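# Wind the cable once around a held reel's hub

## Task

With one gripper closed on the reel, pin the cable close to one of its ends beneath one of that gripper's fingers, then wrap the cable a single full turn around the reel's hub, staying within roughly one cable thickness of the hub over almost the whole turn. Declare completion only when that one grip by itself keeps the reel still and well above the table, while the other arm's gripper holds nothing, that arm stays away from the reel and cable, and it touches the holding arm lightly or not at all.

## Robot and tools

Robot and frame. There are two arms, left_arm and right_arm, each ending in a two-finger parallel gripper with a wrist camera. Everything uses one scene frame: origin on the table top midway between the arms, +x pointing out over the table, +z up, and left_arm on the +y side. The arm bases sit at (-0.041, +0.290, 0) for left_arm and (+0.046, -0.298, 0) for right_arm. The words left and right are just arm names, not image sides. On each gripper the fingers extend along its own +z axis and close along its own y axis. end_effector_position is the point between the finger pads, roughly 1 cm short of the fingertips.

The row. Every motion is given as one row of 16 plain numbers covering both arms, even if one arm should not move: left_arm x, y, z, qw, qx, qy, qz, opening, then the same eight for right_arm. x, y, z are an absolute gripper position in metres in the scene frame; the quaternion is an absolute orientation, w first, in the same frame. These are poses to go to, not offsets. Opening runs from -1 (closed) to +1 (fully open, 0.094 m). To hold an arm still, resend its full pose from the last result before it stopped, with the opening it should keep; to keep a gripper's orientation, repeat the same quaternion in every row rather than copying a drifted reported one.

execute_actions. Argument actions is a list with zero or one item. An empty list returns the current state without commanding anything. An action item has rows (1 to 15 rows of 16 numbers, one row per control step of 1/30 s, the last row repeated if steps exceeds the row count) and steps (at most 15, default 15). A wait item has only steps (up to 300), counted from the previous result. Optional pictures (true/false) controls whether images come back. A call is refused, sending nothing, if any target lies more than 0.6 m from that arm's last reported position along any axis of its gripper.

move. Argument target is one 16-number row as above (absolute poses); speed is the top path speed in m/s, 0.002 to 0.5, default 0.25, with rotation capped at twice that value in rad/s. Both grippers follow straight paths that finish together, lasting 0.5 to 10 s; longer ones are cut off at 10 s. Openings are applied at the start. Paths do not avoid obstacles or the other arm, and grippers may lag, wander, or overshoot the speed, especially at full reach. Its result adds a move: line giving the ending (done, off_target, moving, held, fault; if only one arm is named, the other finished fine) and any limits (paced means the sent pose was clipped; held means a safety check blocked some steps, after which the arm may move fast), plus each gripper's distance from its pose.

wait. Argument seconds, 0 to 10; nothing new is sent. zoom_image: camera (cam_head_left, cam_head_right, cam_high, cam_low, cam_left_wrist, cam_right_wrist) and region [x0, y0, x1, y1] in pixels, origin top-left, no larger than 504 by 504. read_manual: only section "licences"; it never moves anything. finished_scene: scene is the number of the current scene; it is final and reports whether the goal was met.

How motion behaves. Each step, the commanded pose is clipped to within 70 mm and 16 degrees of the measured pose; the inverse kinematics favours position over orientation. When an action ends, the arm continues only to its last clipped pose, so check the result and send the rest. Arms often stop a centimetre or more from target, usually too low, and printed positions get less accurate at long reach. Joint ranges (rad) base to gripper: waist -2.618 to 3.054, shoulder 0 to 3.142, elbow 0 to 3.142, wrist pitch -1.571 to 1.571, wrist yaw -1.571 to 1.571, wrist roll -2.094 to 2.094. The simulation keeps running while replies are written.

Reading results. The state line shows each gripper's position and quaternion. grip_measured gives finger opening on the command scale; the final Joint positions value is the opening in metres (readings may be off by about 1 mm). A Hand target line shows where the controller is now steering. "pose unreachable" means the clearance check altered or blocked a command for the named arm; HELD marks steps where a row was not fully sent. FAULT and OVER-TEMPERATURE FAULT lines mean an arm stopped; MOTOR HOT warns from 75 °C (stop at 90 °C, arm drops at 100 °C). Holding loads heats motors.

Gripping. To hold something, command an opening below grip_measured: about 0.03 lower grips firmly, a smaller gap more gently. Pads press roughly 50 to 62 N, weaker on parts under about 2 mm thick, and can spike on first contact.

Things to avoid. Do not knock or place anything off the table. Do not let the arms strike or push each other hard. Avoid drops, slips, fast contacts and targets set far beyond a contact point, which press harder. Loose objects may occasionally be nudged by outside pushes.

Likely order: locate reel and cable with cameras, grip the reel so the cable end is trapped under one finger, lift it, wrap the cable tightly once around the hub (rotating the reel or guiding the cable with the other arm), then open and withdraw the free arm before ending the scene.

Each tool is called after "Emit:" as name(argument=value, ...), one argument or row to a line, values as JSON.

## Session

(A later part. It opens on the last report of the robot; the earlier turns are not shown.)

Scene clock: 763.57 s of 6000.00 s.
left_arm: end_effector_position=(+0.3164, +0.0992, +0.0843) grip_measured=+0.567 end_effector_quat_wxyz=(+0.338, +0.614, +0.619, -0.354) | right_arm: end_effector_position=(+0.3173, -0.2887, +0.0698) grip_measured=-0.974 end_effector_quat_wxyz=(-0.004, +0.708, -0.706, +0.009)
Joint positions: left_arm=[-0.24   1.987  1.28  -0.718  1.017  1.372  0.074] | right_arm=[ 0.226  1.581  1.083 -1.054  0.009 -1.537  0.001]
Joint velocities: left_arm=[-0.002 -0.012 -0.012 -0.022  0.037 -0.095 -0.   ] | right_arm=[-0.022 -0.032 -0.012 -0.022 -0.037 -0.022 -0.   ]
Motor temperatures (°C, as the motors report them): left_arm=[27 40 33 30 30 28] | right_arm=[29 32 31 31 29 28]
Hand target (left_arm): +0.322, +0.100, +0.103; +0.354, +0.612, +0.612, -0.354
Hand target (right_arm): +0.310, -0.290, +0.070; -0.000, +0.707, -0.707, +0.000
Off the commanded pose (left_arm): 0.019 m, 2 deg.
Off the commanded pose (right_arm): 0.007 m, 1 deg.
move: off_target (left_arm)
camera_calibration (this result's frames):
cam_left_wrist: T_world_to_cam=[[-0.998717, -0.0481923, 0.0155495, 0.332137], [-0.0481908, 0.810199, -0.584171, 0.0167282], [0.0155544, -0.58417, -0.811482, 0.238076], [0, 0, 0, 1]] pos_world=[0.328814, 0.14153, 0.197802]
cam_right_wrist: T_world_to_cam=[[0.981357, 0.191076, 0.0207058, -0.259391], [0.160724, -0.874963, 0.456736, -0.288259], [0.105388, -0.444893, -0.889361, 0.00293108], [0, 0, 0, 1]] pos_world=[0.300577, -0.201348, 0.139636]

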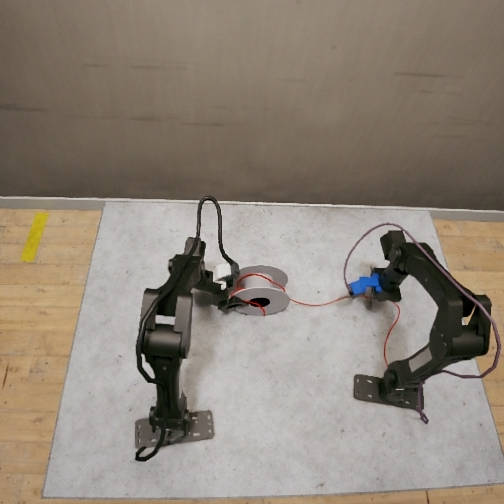

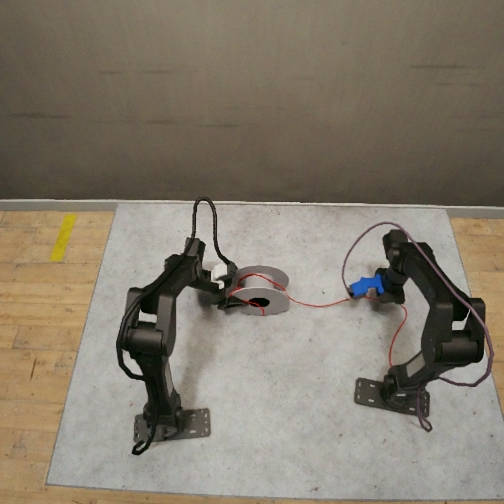

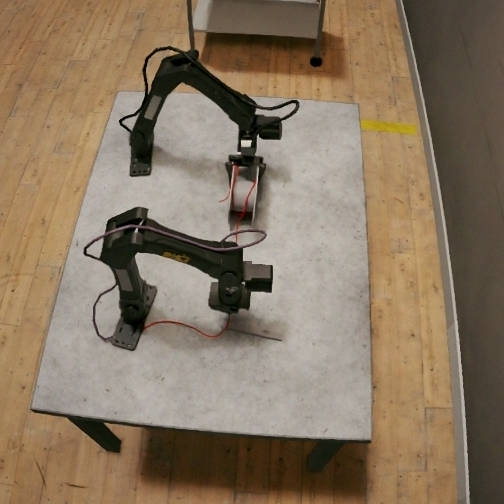

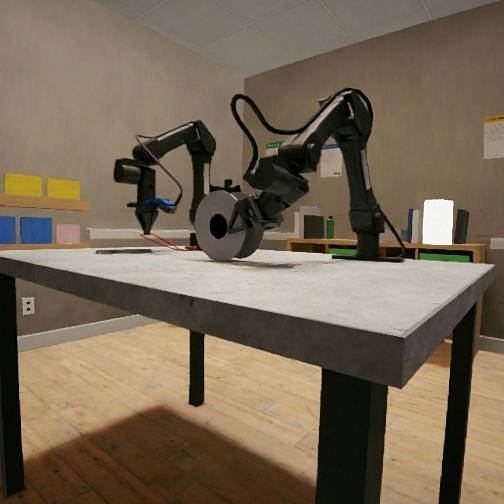

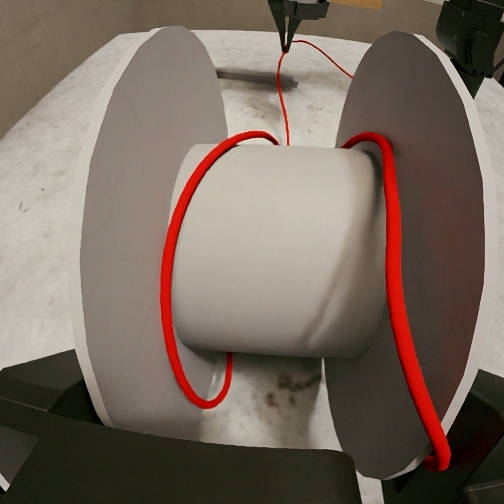

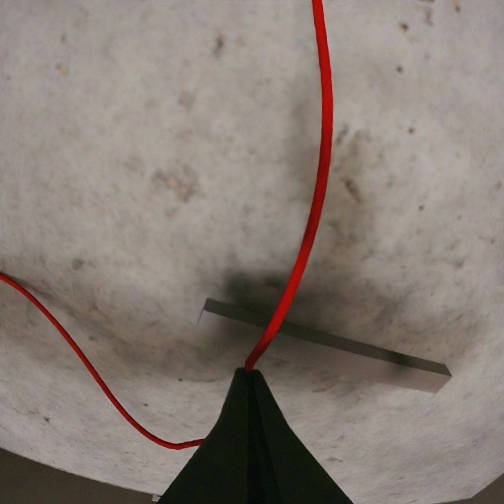

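Emit:
move(
  target=[0.33,0.09,0.33,0.5,0.5,0.5,-0.5,0.45,0.32,-0.19,0.07,0,-0.707,0.707,0,-1],
  speed=0.08,
)

Scene clock: 771.57 s of 6000.00 s.
left_arm: end_effector_position=(+0.3394, +0.0885, +0.3077) grip_measured=+0.567 end_effector_quat_wxyz=(+0.468, +0.507, +0.529, -0.493) | right_arm: end_effector_position=(+0.3203, -0.1948, +0.0691) grip_measured=-0.974 end_effector_quat_wxyz=(-0.005, +0.706, -0.708, +0.007)
Joint positions: left_arm=[-0.195  1.823  1.589 -0.665  1.476  0.85   0.074] | right_arm=[ 0.551  1.666  1.17  -1.059  0.009 -1.206  0.001]
Joint velocities: left_arm=[-0.002 -0.027 -0.134  0.227  0.007 -0.212 -0.   ] | right_arm=[-0.007 -0.037 -0.002 -0.022 -0.007 -0.037  0.001]
Motor temperatures (°C, as the motors report them): left_arm=[27 40 34 30 30 28] | right_arm=[29 31 31 31 29 28]
Hand target (left_arm): +0.329, +0.091, +0.329; +0.485, +0.515, +0.497, -0.502
Hand target (right_arm): +0.320, -0.189, +0.070; -0.004, +0.707, -0.707, -0.003
Off the commanded pose (left_arm): 0.024 m, 5 deg.
Off the commanded pose (right_arm): 0.005 m, 1 deg.
move: off_target (left_arm)
camera_calibration (this result's frames):
cam_left_wrist: T_world_to_cam=[[-0.996711, -0.0493257, 0.064291, 0.335513], [-0.0797116, 0.454115, -0.88737, 0.292449], [0.0145746, -0.889576, -0.456554, 0.33093], [0, 0, 0, 1]] pos_world=[0.352898, 0.178131, 0.389027]
cam_right_wrist: T_world_to_cam=[[0.982314, 0.186156, 0.020128, -0.281503], [0.15716, -0.87816, 0.451814, -0.205384], [0.101783, -0.44066, -0.891885, 0.0458867], [0, 0, 0, 1]] pos_world=[0.304132, -0.107736, 0.139387]

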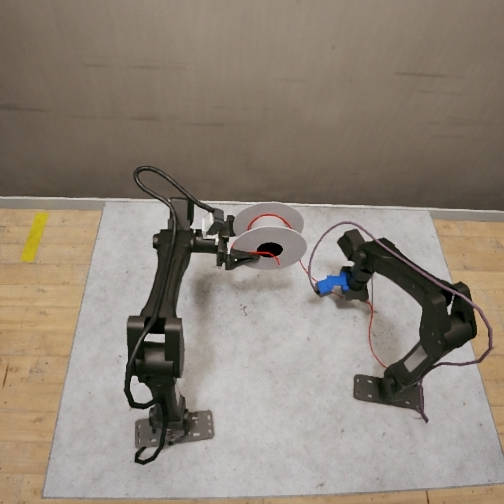

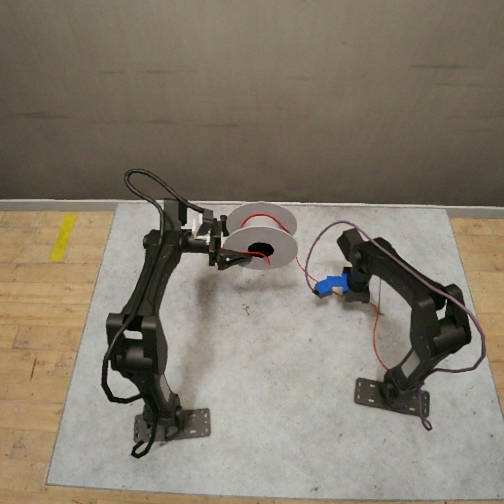

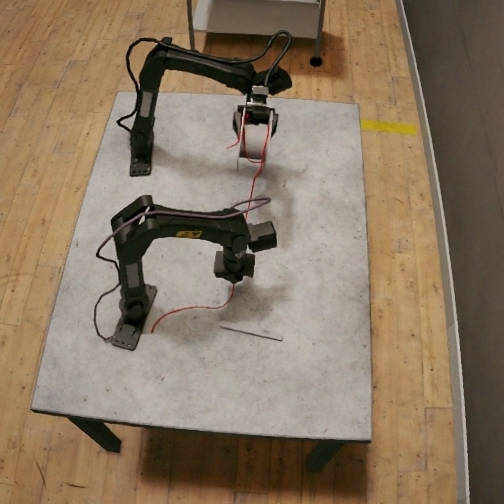

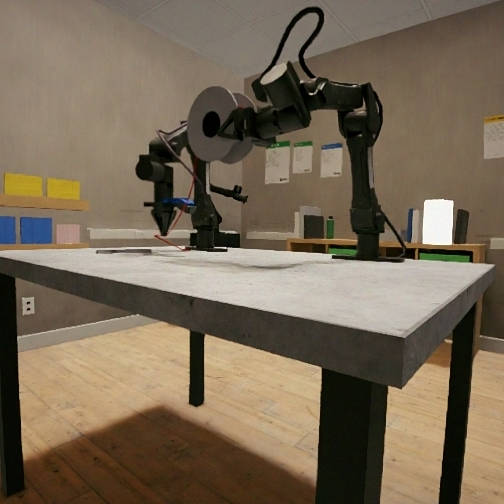

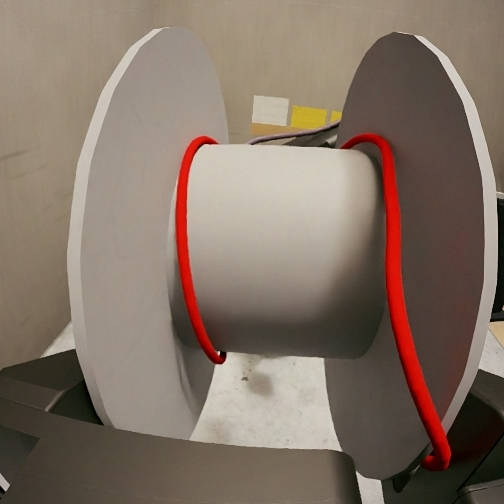

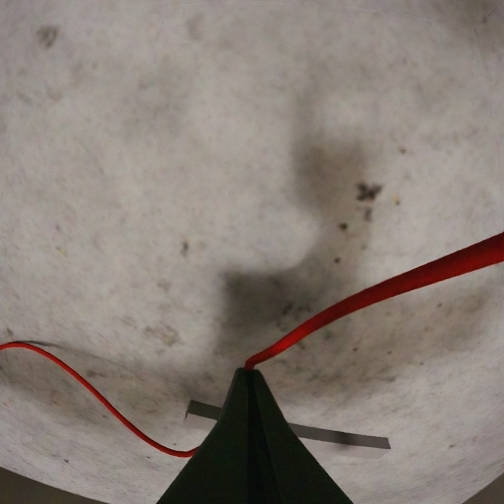

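Emit:
move(
  target=[0.34,0.09,0.43,0.5,0.5,0.5,-0.5,0.45,0.33,-0.19,0.12,0,-0.707,0.707,0,-1],
  speed=0.05,
)

Scene clock: 779.03 s of 6000.00 s.
left_arm: end_effector_position=(+0.3547, +0.0875, +0.4060) grip_measured=+0.567 end_effector_quat_wxyz=(+0.477, +0.485, +0.533, -0.504) | right_arm: end_effector_position=(+0.3293, -0.1914, +0.1208) grip_measured=-0.974 end_effector_quat_wxyz=(-0.008, +0.706, -0.708, +0.008)
Joint positions: left_arm=[-0.195  1.822  1.853 -0.458  1.479  0.35   0.074] | right_arm=[ 0.551  1.666  1.378 -1.26   0.009 -1.206  0.001]
Joint velocities: left_arm=[ 0.002  0.017 -0.012  0.125  0.037 -0.11  -0.001] | right_arm=[-0.007 -0.007  0.002  0.022 -0.037  0.022  0.001]
Motor temperatures (°C, as the motors report them): left_arm=[27 40 34 30 30 28] | right_arm=[29 31 32 31 29 28]
Hand target (left_arm): +0.339, +0.090, +0.428; +0.493, +0.507, +0.502, -0.498
Hand target (right_arm): +0.329, -0.190, +0.120; -0.000, +0.707, -0.707, +0.000
Off the commanded pose (left_arm): 0.028 m, 5 deg.
Off the commanded pose (right_arm): 0.002 m, 1 deg.
move: off_target (left_arm)
camera_calibration (this result's frames):
cam_left_wrist: T_world_to_cam=[[-0.992903, -0.072683, 0.0941348, 0.332958], [-0.116053, 0.41909, -0.900497, 0.402653], [0.026, -0.905031, -0.42455, 0.358974], [0, 0, 0, 1]] pos_world=[0.36799, 0.180335, 0.483648]
cam_right_wrist: T_world_to_cam=[[0.982173, 0.186102, 0.026512, -0.29267], [0.154424, -0.879198, 0.450737, -0.226329], [0.107192, -0.438608, -0.892263, 0.091215], [0, 0, 0, 1]] pos_world=[0.312626, -0.104514, 0.191162]

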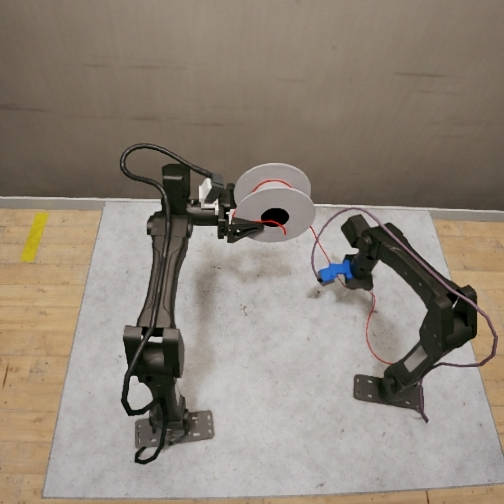

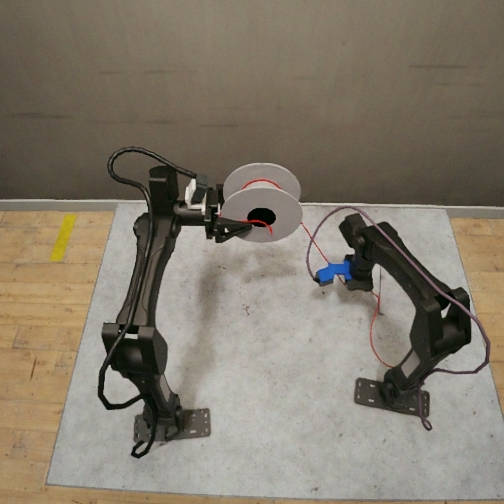

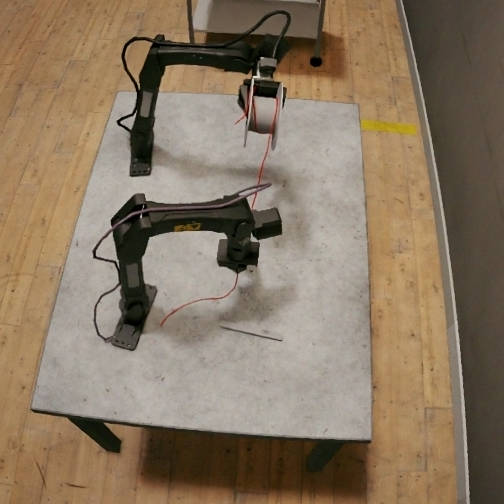

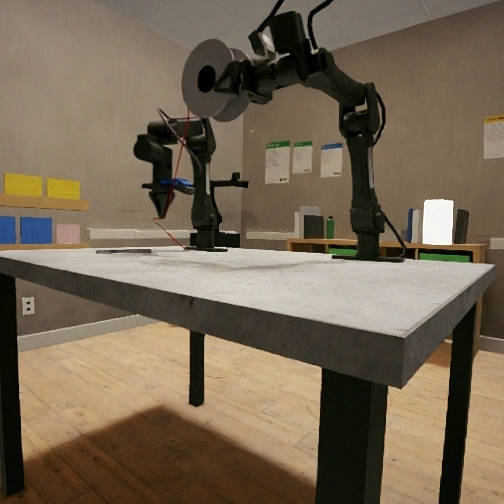

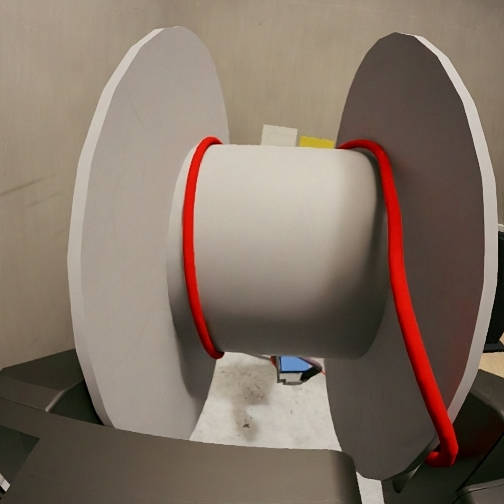

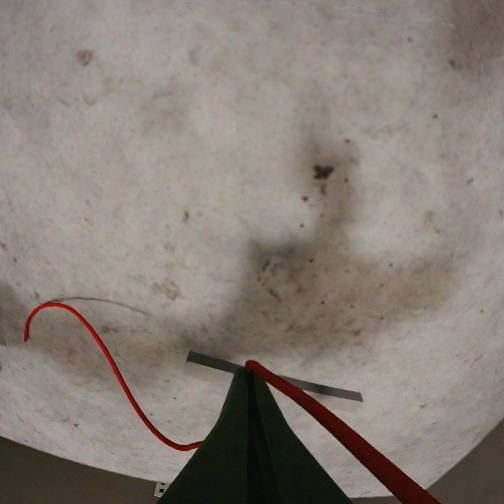

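Snug. A little more pull, then release and retreat.

Emit:
move(
  target=[0.35,0.09,0.45,0.5,0.5,0.5,-0.5,0.45,0.335,-0.17,0.115,0,-0.707,0.707,0,-1],
  speed=0.03,
)

Emit:
move(
  target=[0.35,0.09,0.45,0.5,0.5,0.5,-0.5,0.45,0.335,-0.19,0.13,0,-0.707,0.707,0,0],
  speed=0.03,
)

Emit:
move(
  target=[0.35,0.09,0.45,0.5,0.5,0.5,-0.5,0.45,0.28,-0.36,0.17,0,-0.707,0.707,0,0],
  speed=0.15,
)

Scene clock: 784.93 s of 6000.00 s.
left_arm: end_effector_position=(+0.3563, +0.0874, +0.4261) grip_measured=+0.567 end_effector_quat_wxyz=(+0.475, +0.478, +0.535, -0.510) | right_arm: end_effector_position=(+0.3344, -0.1748, +0.1165) grip_measured=-0.974 end_effector_quat_wxyz=(-0.004, +0.707, -0.707, +0.006)
Joint positions: left_arm=[-0.195  1.835  1.922 -0.425  1.481  0.245  0.074] | right_arm=[ 0.595  1.719  1.42  -1.26   0.009 -1.164  0.001]
Joint velocities: left_arm=[ 0.002 -0.007 -0.002  0.007 -0.007 -0.066  0.   ] | right_arm=[ 0.007 -0.032 -0.002  0.022 -0.022 -0.066 -0.001]
Motor temperatures (°C, as the motors report them): left_arm=[27 40 34 31 30 28] | right_arm=[29 31 32 31 29 28]
Hand target (left_arm): +0.349, +0.090, +0.448; +0.496, +0.504, +0.502, -0.497
Hand target (right_arm): +0.335, -0.170, +0.115; -0.001, +0.707, -0.707, -0.001
Off the commanded pose (left_arm): 0.025 m, 6 deg.
Off the commanded pose (right_arm): 0.005 m, 1 deg.
move: off_target (left_arm)
camera_calibration (this result's frames):
cam_left_wrist: T_world_to_cam=[[-0.991139, -0.0732258, 0.110824, 0.324981], [-0.131239, 0.411061, -0.902111, 0.427755], [0.0205025, -0.908662, -0.417029, 0.366386], [0, 0, 0, 1]] pos_world=[0.370728, 0.180885, 0.502661]
cam_right_wrist: T_world_to_cam=[[0.98209, 0.187674, 0.0166378, -0.299282], [0.160043, -0.877565, 0.451958, -0.212384], [0.0994215, -0.441201, -0.891884, 0.0961682], [0, 0, 0, 1]] pos_world=[0.318352, -0.087784, 0.186739]

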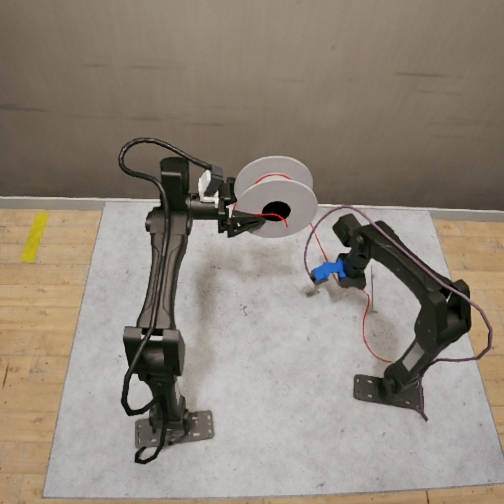

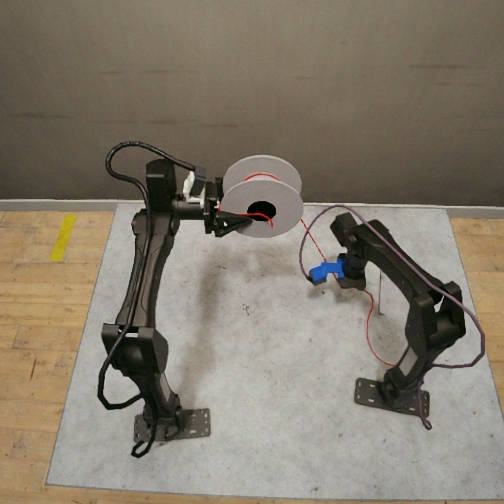

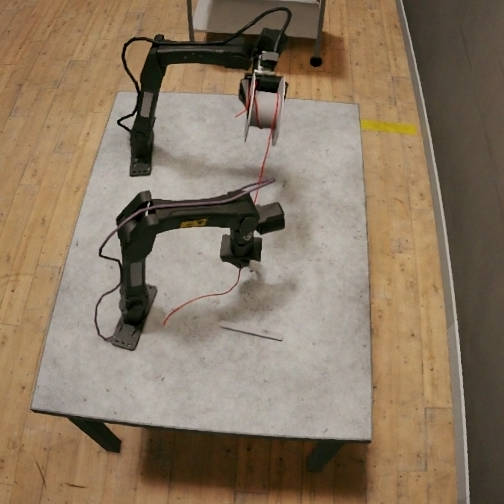

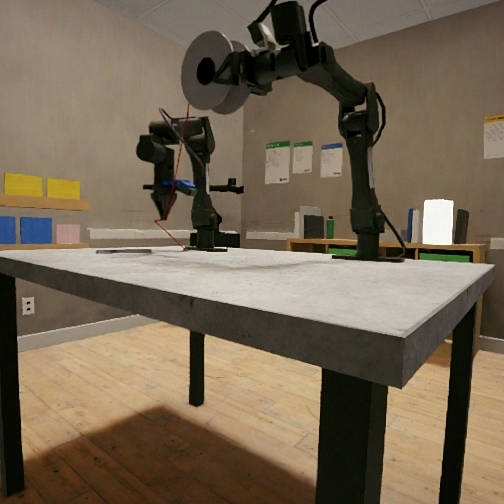

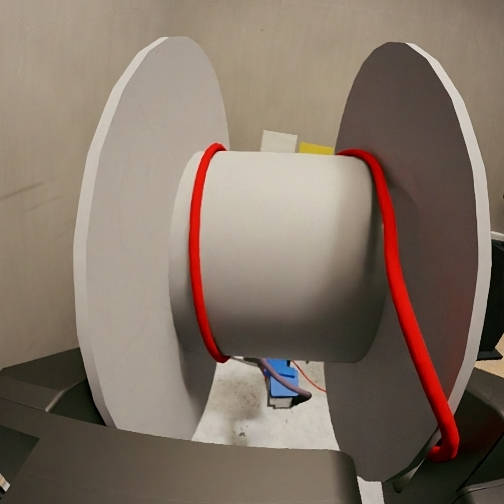

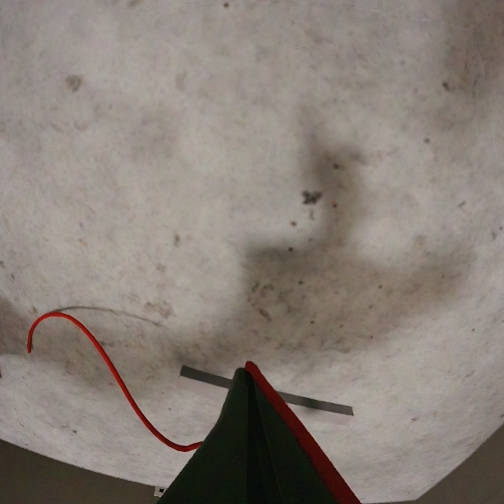

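Scene clock: 786.80 s of 6000.00 s.
left_arm: end_effector_position=(+0.3568, +0.0872, +0.4310) grip_measured=+0.567 end_effector_quat_wxyz=(+0.481, +0.484, +0.527, -0.507) | right_arm: end_effector_position=(+0.3330, -0.1889, +0.1205) grip_measured=-0.003 end_effector_quat_wxyz=(+0.009, +0.708, -0.707, +0.001)
Joint positions: left_arm=[-0.195  1.835  1.922 -0.369  1.487  0.211  0.074] | right_arm=[ 0.555  1.719  1.436 -1.304  0.009 -1.207  0.047]
Joint velocities: left_arm=[-0.007  0.007  0.002  0.022 -0.037 -0.051 -0.001] | right_arm=[-0.007 -0.007  0.002 -0.007  0.022 -0.022 -0.001]
Motor temperatures (°C, as the motors report them): left_arm=[27 40 34 31 30 28] | right_arm=[29 31 32 31 29 28]
Hand target (left_arm): +0.349, +0.090, +0.449; +0.497, +0.503, +0.502, -0.498
Hand target (right_arm): +0.335, -0.190, +0.130; +0.000, +0.707, -0.707, +0.001
Off the commanded pose (left_arm): 0.020 m, 4 deg.
Off the commanded pose (right_arm): 0.010 m, 1 deg.
move: off_target (left_arm)
camera_calibration (this result's frames):
cam_left_wrist: T_world_to_cam=[[-0.993714, -0.0677278, 0.0891332, 0.334648], [-0.109061, 0.406149, -0.907276, 0.427036], [0.0252464, -0.911294, -0.410982, 0.364245], [0, 0, 0, 1]] pos_world=[0.369922, 0.181159, 0.507309]
cam_right_wrist: T_world_to_cam=[[0.981735, 0.189955, -0.010681, -0.291446], [0.173782, -0.872467, 0.456728, -0.23056], [0.0774387, -0.450242, -0.889542, 0.099034], [0, 0, 0, 1]] pos_world=[0.318521, -0.101205, 0.190285]

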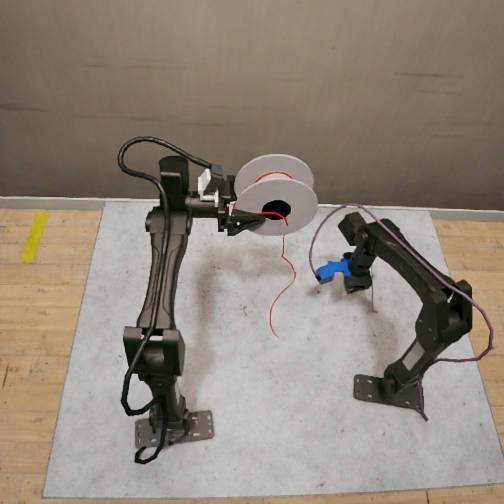

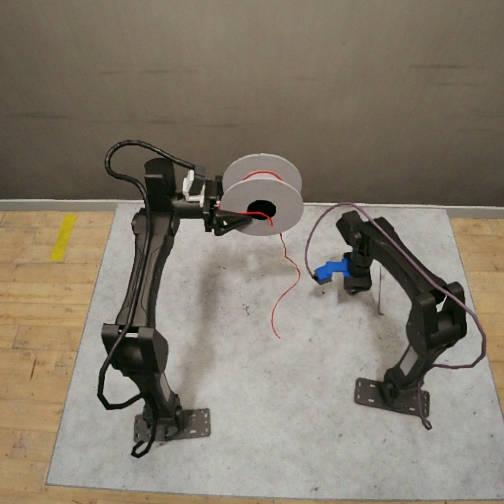

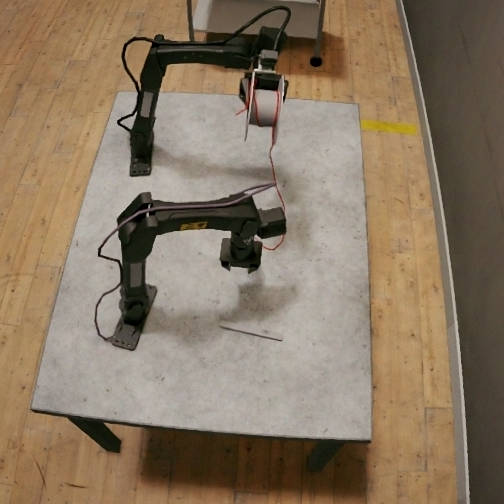

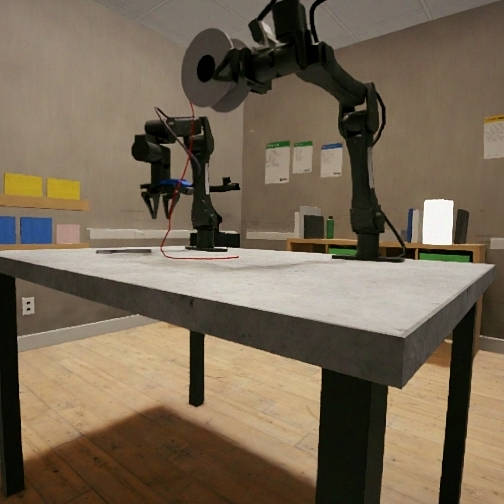

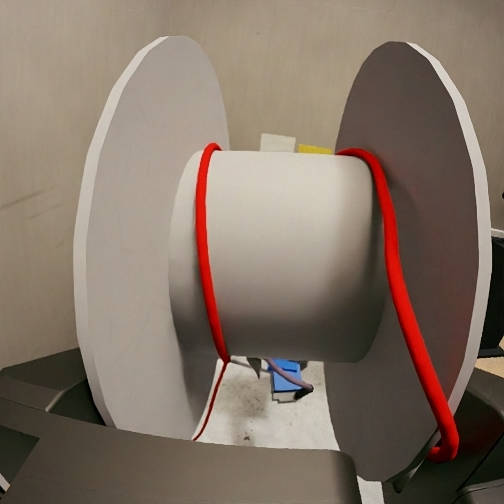

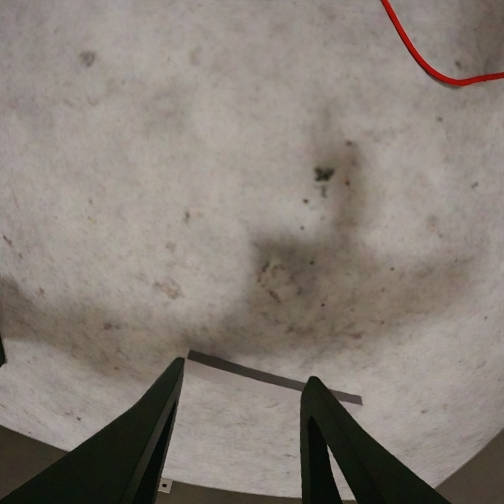

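Scene clock: 788.60 s of 6000.00 s.
left_arm: end_effector_position=(+0.3572, +0.0872, +0.4349) grip_measured=+0.567 end_effector_quat_wxyz=(+0.484, +0.486, +0.522, -0.506) | right_arm: end_effector_position=(+0.2822, -0.3617, +0.1608) grip_measured=-0.003 end_effector_quat_wxyz=(+0.011, +0.705, -0.709, +0.001)
Joint positions: left_arm=[-0.195  1.835  1.922 -0.323  1.49   0.177  0.074] | right_arm=[-0.063  1.479  1.349 -1.449  0.021 -1.819  0.047]
Joint velocities: left_arm=[-0.002  0.012 -0.002  0.022 -0.007 -0.037 -0.   ] | right_arm=[-0.012 -0.007  0.002 -0.051  0.037 -0.095  0.   ]
Motor temperatures (°C, as the motors report them): left_arm=[27 40 34 31 30 28] | right_arm=[29 32 32 31 29 28]
Hand target (left_arm): +0.350, +0.090, +0.449; +0.497, +0.503, +0.502, -0.498
Hand target (right_arm): +0.279, -0.362, +0.169; +0.007, +0.707, -0.707, +0.005
Off the commanded pose (left_arm): 0.017 m, 4 deg.
Off the commanded pose (right_arm): 0.010 m, 1 deg.
move: off_target (left_arm)
camera_calibration (this result's frames):
cam_left_wrist: T_world_to_cam=[[-0.994838, -0.0651542, 0.0777933, 0.339881], [-0.0975361, 0.402497, -0.91021, 0.428163], [0.0279925, -0.9131, -0.406774, 0.363125], [0, 0, 0, 1]] pos_world=[0.369723, 0.18138, 0.510988]
cam_right_wrist: T_world_to_cam=[[0.982848, 0.183944, -0.0132019, -0.210414], [0.169302, -0.87159, 0.460074, -0.389783], [0.0731214, -0.454418, -0.887782, 0.0603875], [0, 0, 0, 1]] pos_world=[0.26838, -0.273585, 0.230162]

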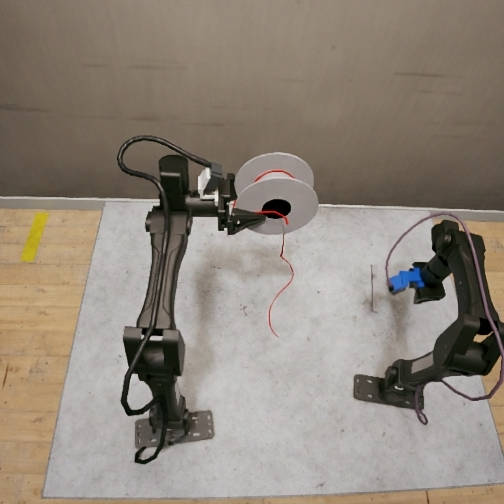

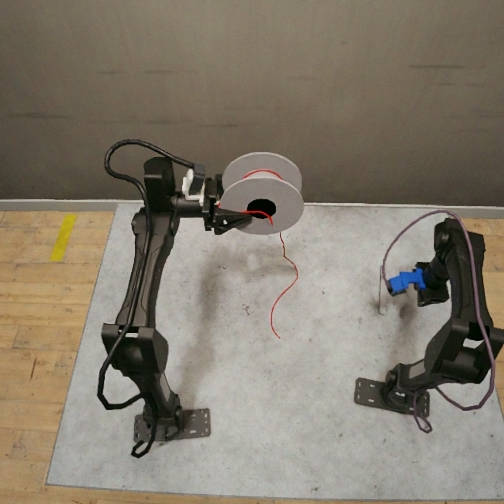

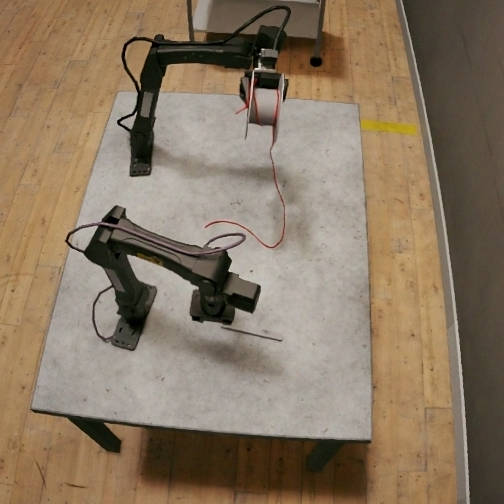

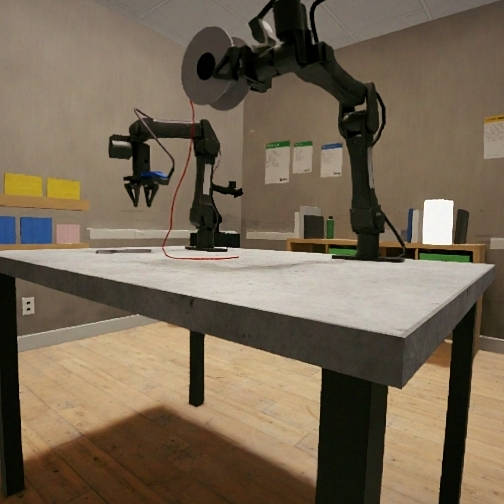

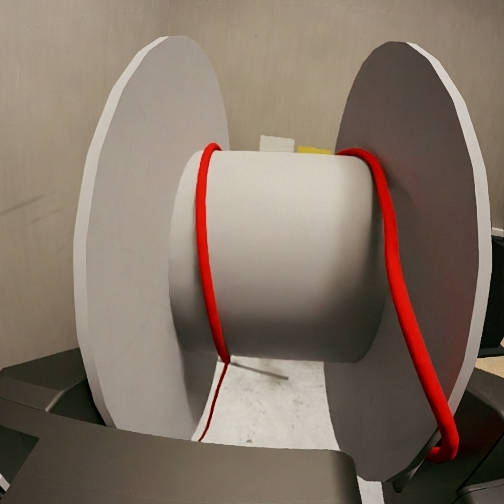

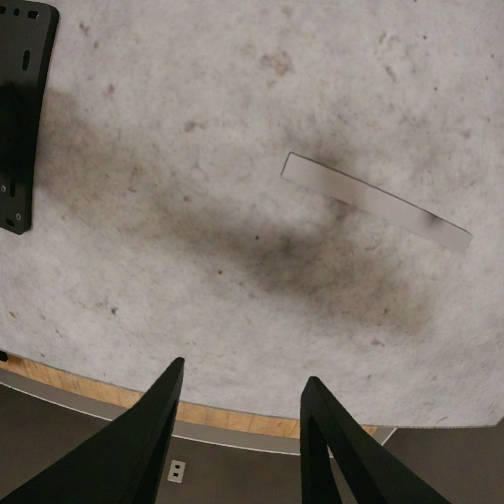

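Emit:
zoom_image(
  camera="cam_high",
  region=[215,50,315,160],
)

Emit:
wait(
  seconds=1,
)

Region (215, 50, 315, 160) of cam_high's 504x504 image, scaled by 4.582, with more detail than that image has; it fills the left 458 columns of this view, and the rest is white.

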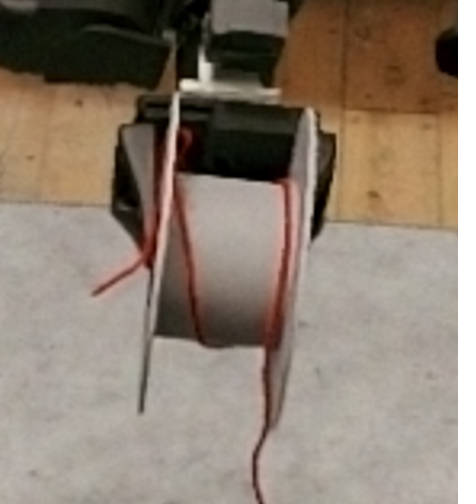

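Scene clock: 796.13 s of 6000.00 s.
left_arm: end_effector_position=(+0.3572, +0.0871, +0.4355) grip_measured=+0.567 end_effector_quat_wxyz=(+0.485, +0.487, +0.522, -0.506) | right_arm: end_effector_position=(+0.2821, -0.3617, +0.1608) grip_measured=-0.003 end_effector_quat_wxyz=(+0.011, +0.707, -0.708, +0.001)
Joint positions: left_arm=[-0.195  1.835  1.922 -0.316  1.491  0.173  0.074] | right_arm=[-0.063  1.479  1.349 -1.45   0.021 -1.822  0.047]
Joint velocities: left_arm=[ 0.032  0.002 -0.027  0.066  0.051  0.051  0.   ] | right_arm=[ 0.012  0.007 -0.002 -0.022 -0.037 -0.037 -0.001]
Motor temperatures (°C, as the motors report them): left_arm=[27 39 34 32 29 28] | right_arm=[29 32 32 31 29 28]
Hand target (left_arm): +0.350, +0.090, +0.449; +0.497, +0.503, +0.502, -0.498
Hand target (right_arm): +0.279, -0.362, +0.169; +0.007, +0.707, -0.707, +0.005
Off the commanded pose (left_arm): 0.016 m, 3 deg.
Off the commanded pose (right_arm): 0.010 m, 1 deg.
Steps of this call (steps 1 to 180: nothing new was sent; then 1.53 s passed at rest). Readings (end_effector_position):
1: left_arm (+0.3572, +0.0872, +0.4350) | right_arm (+0.2822, -0.3617, +0.1608)
2: left_arm (+0.3572, +0.0872, +0.4351) | right_arm (+0.2822, -0.3617, +0.1608)
4: left_arm (+0.3572, +0.0872, +0.4352) | right_arm (+0.2822, -0.3617, +0.1608)
8: left_arm (+0.3572, +0.0871, +0.4354) | right_arm (+0.2822, -0.3617, +0.1608)
180: the state above
camera_calibration (this result's frames):
cam_left_wrist: T_world_to_cam=[[-0.99502, -0.0640746, 0.07635, 0.340359], [-0.0957588, 0.401942, -0.910644, 0.428263], [0.0276609, -0.91342, -0.406076, 0.363183], [0, 0, 0, 1]] pos_world=[0.369628, 0.18141, 0.511489]
cam_right_wrist: T_world_to_cam=[[0.982277, 0.186944, -0.0135931, -0.209019], [0.172155, -0.871132, 0.459881, -0.390356], [0.0741307, -0.454071, -0.887876, 0.0602618], [0, 0, 0, 1]] pos_world=[0.268049, -0.273613, 0.230181]

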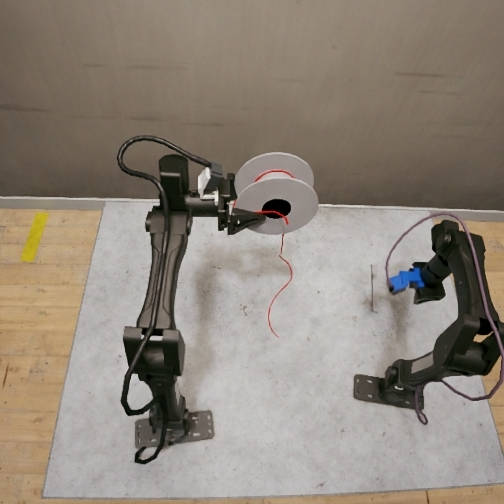

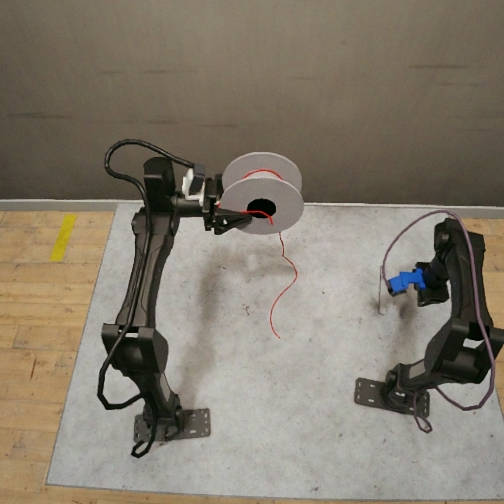

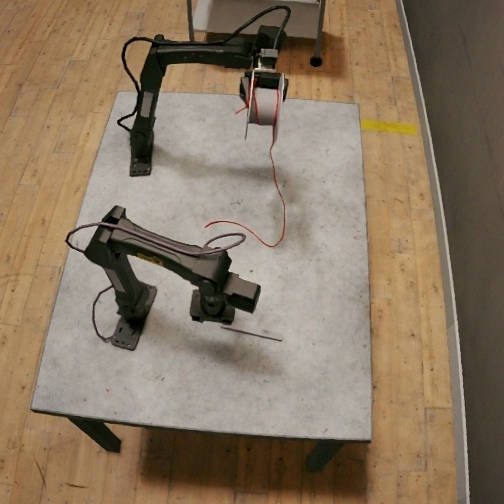

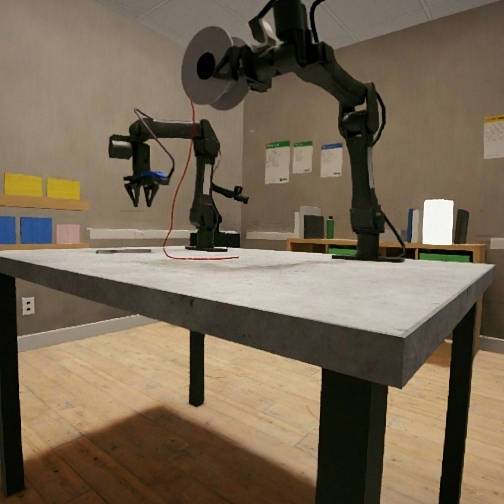

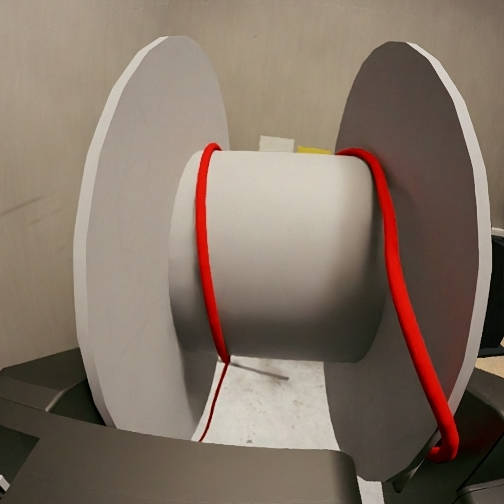

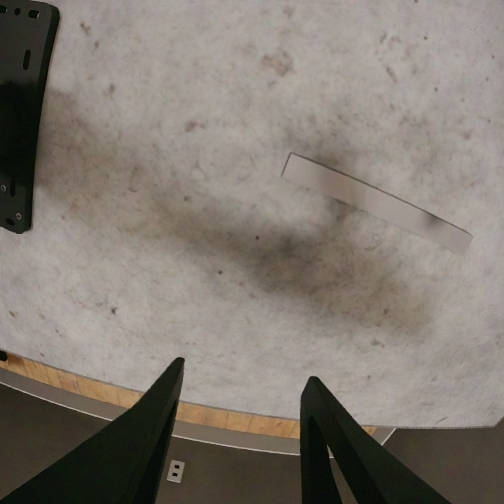

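Emit:
finished_scene(
  scene=2,
)

The scene is finished: the task was done.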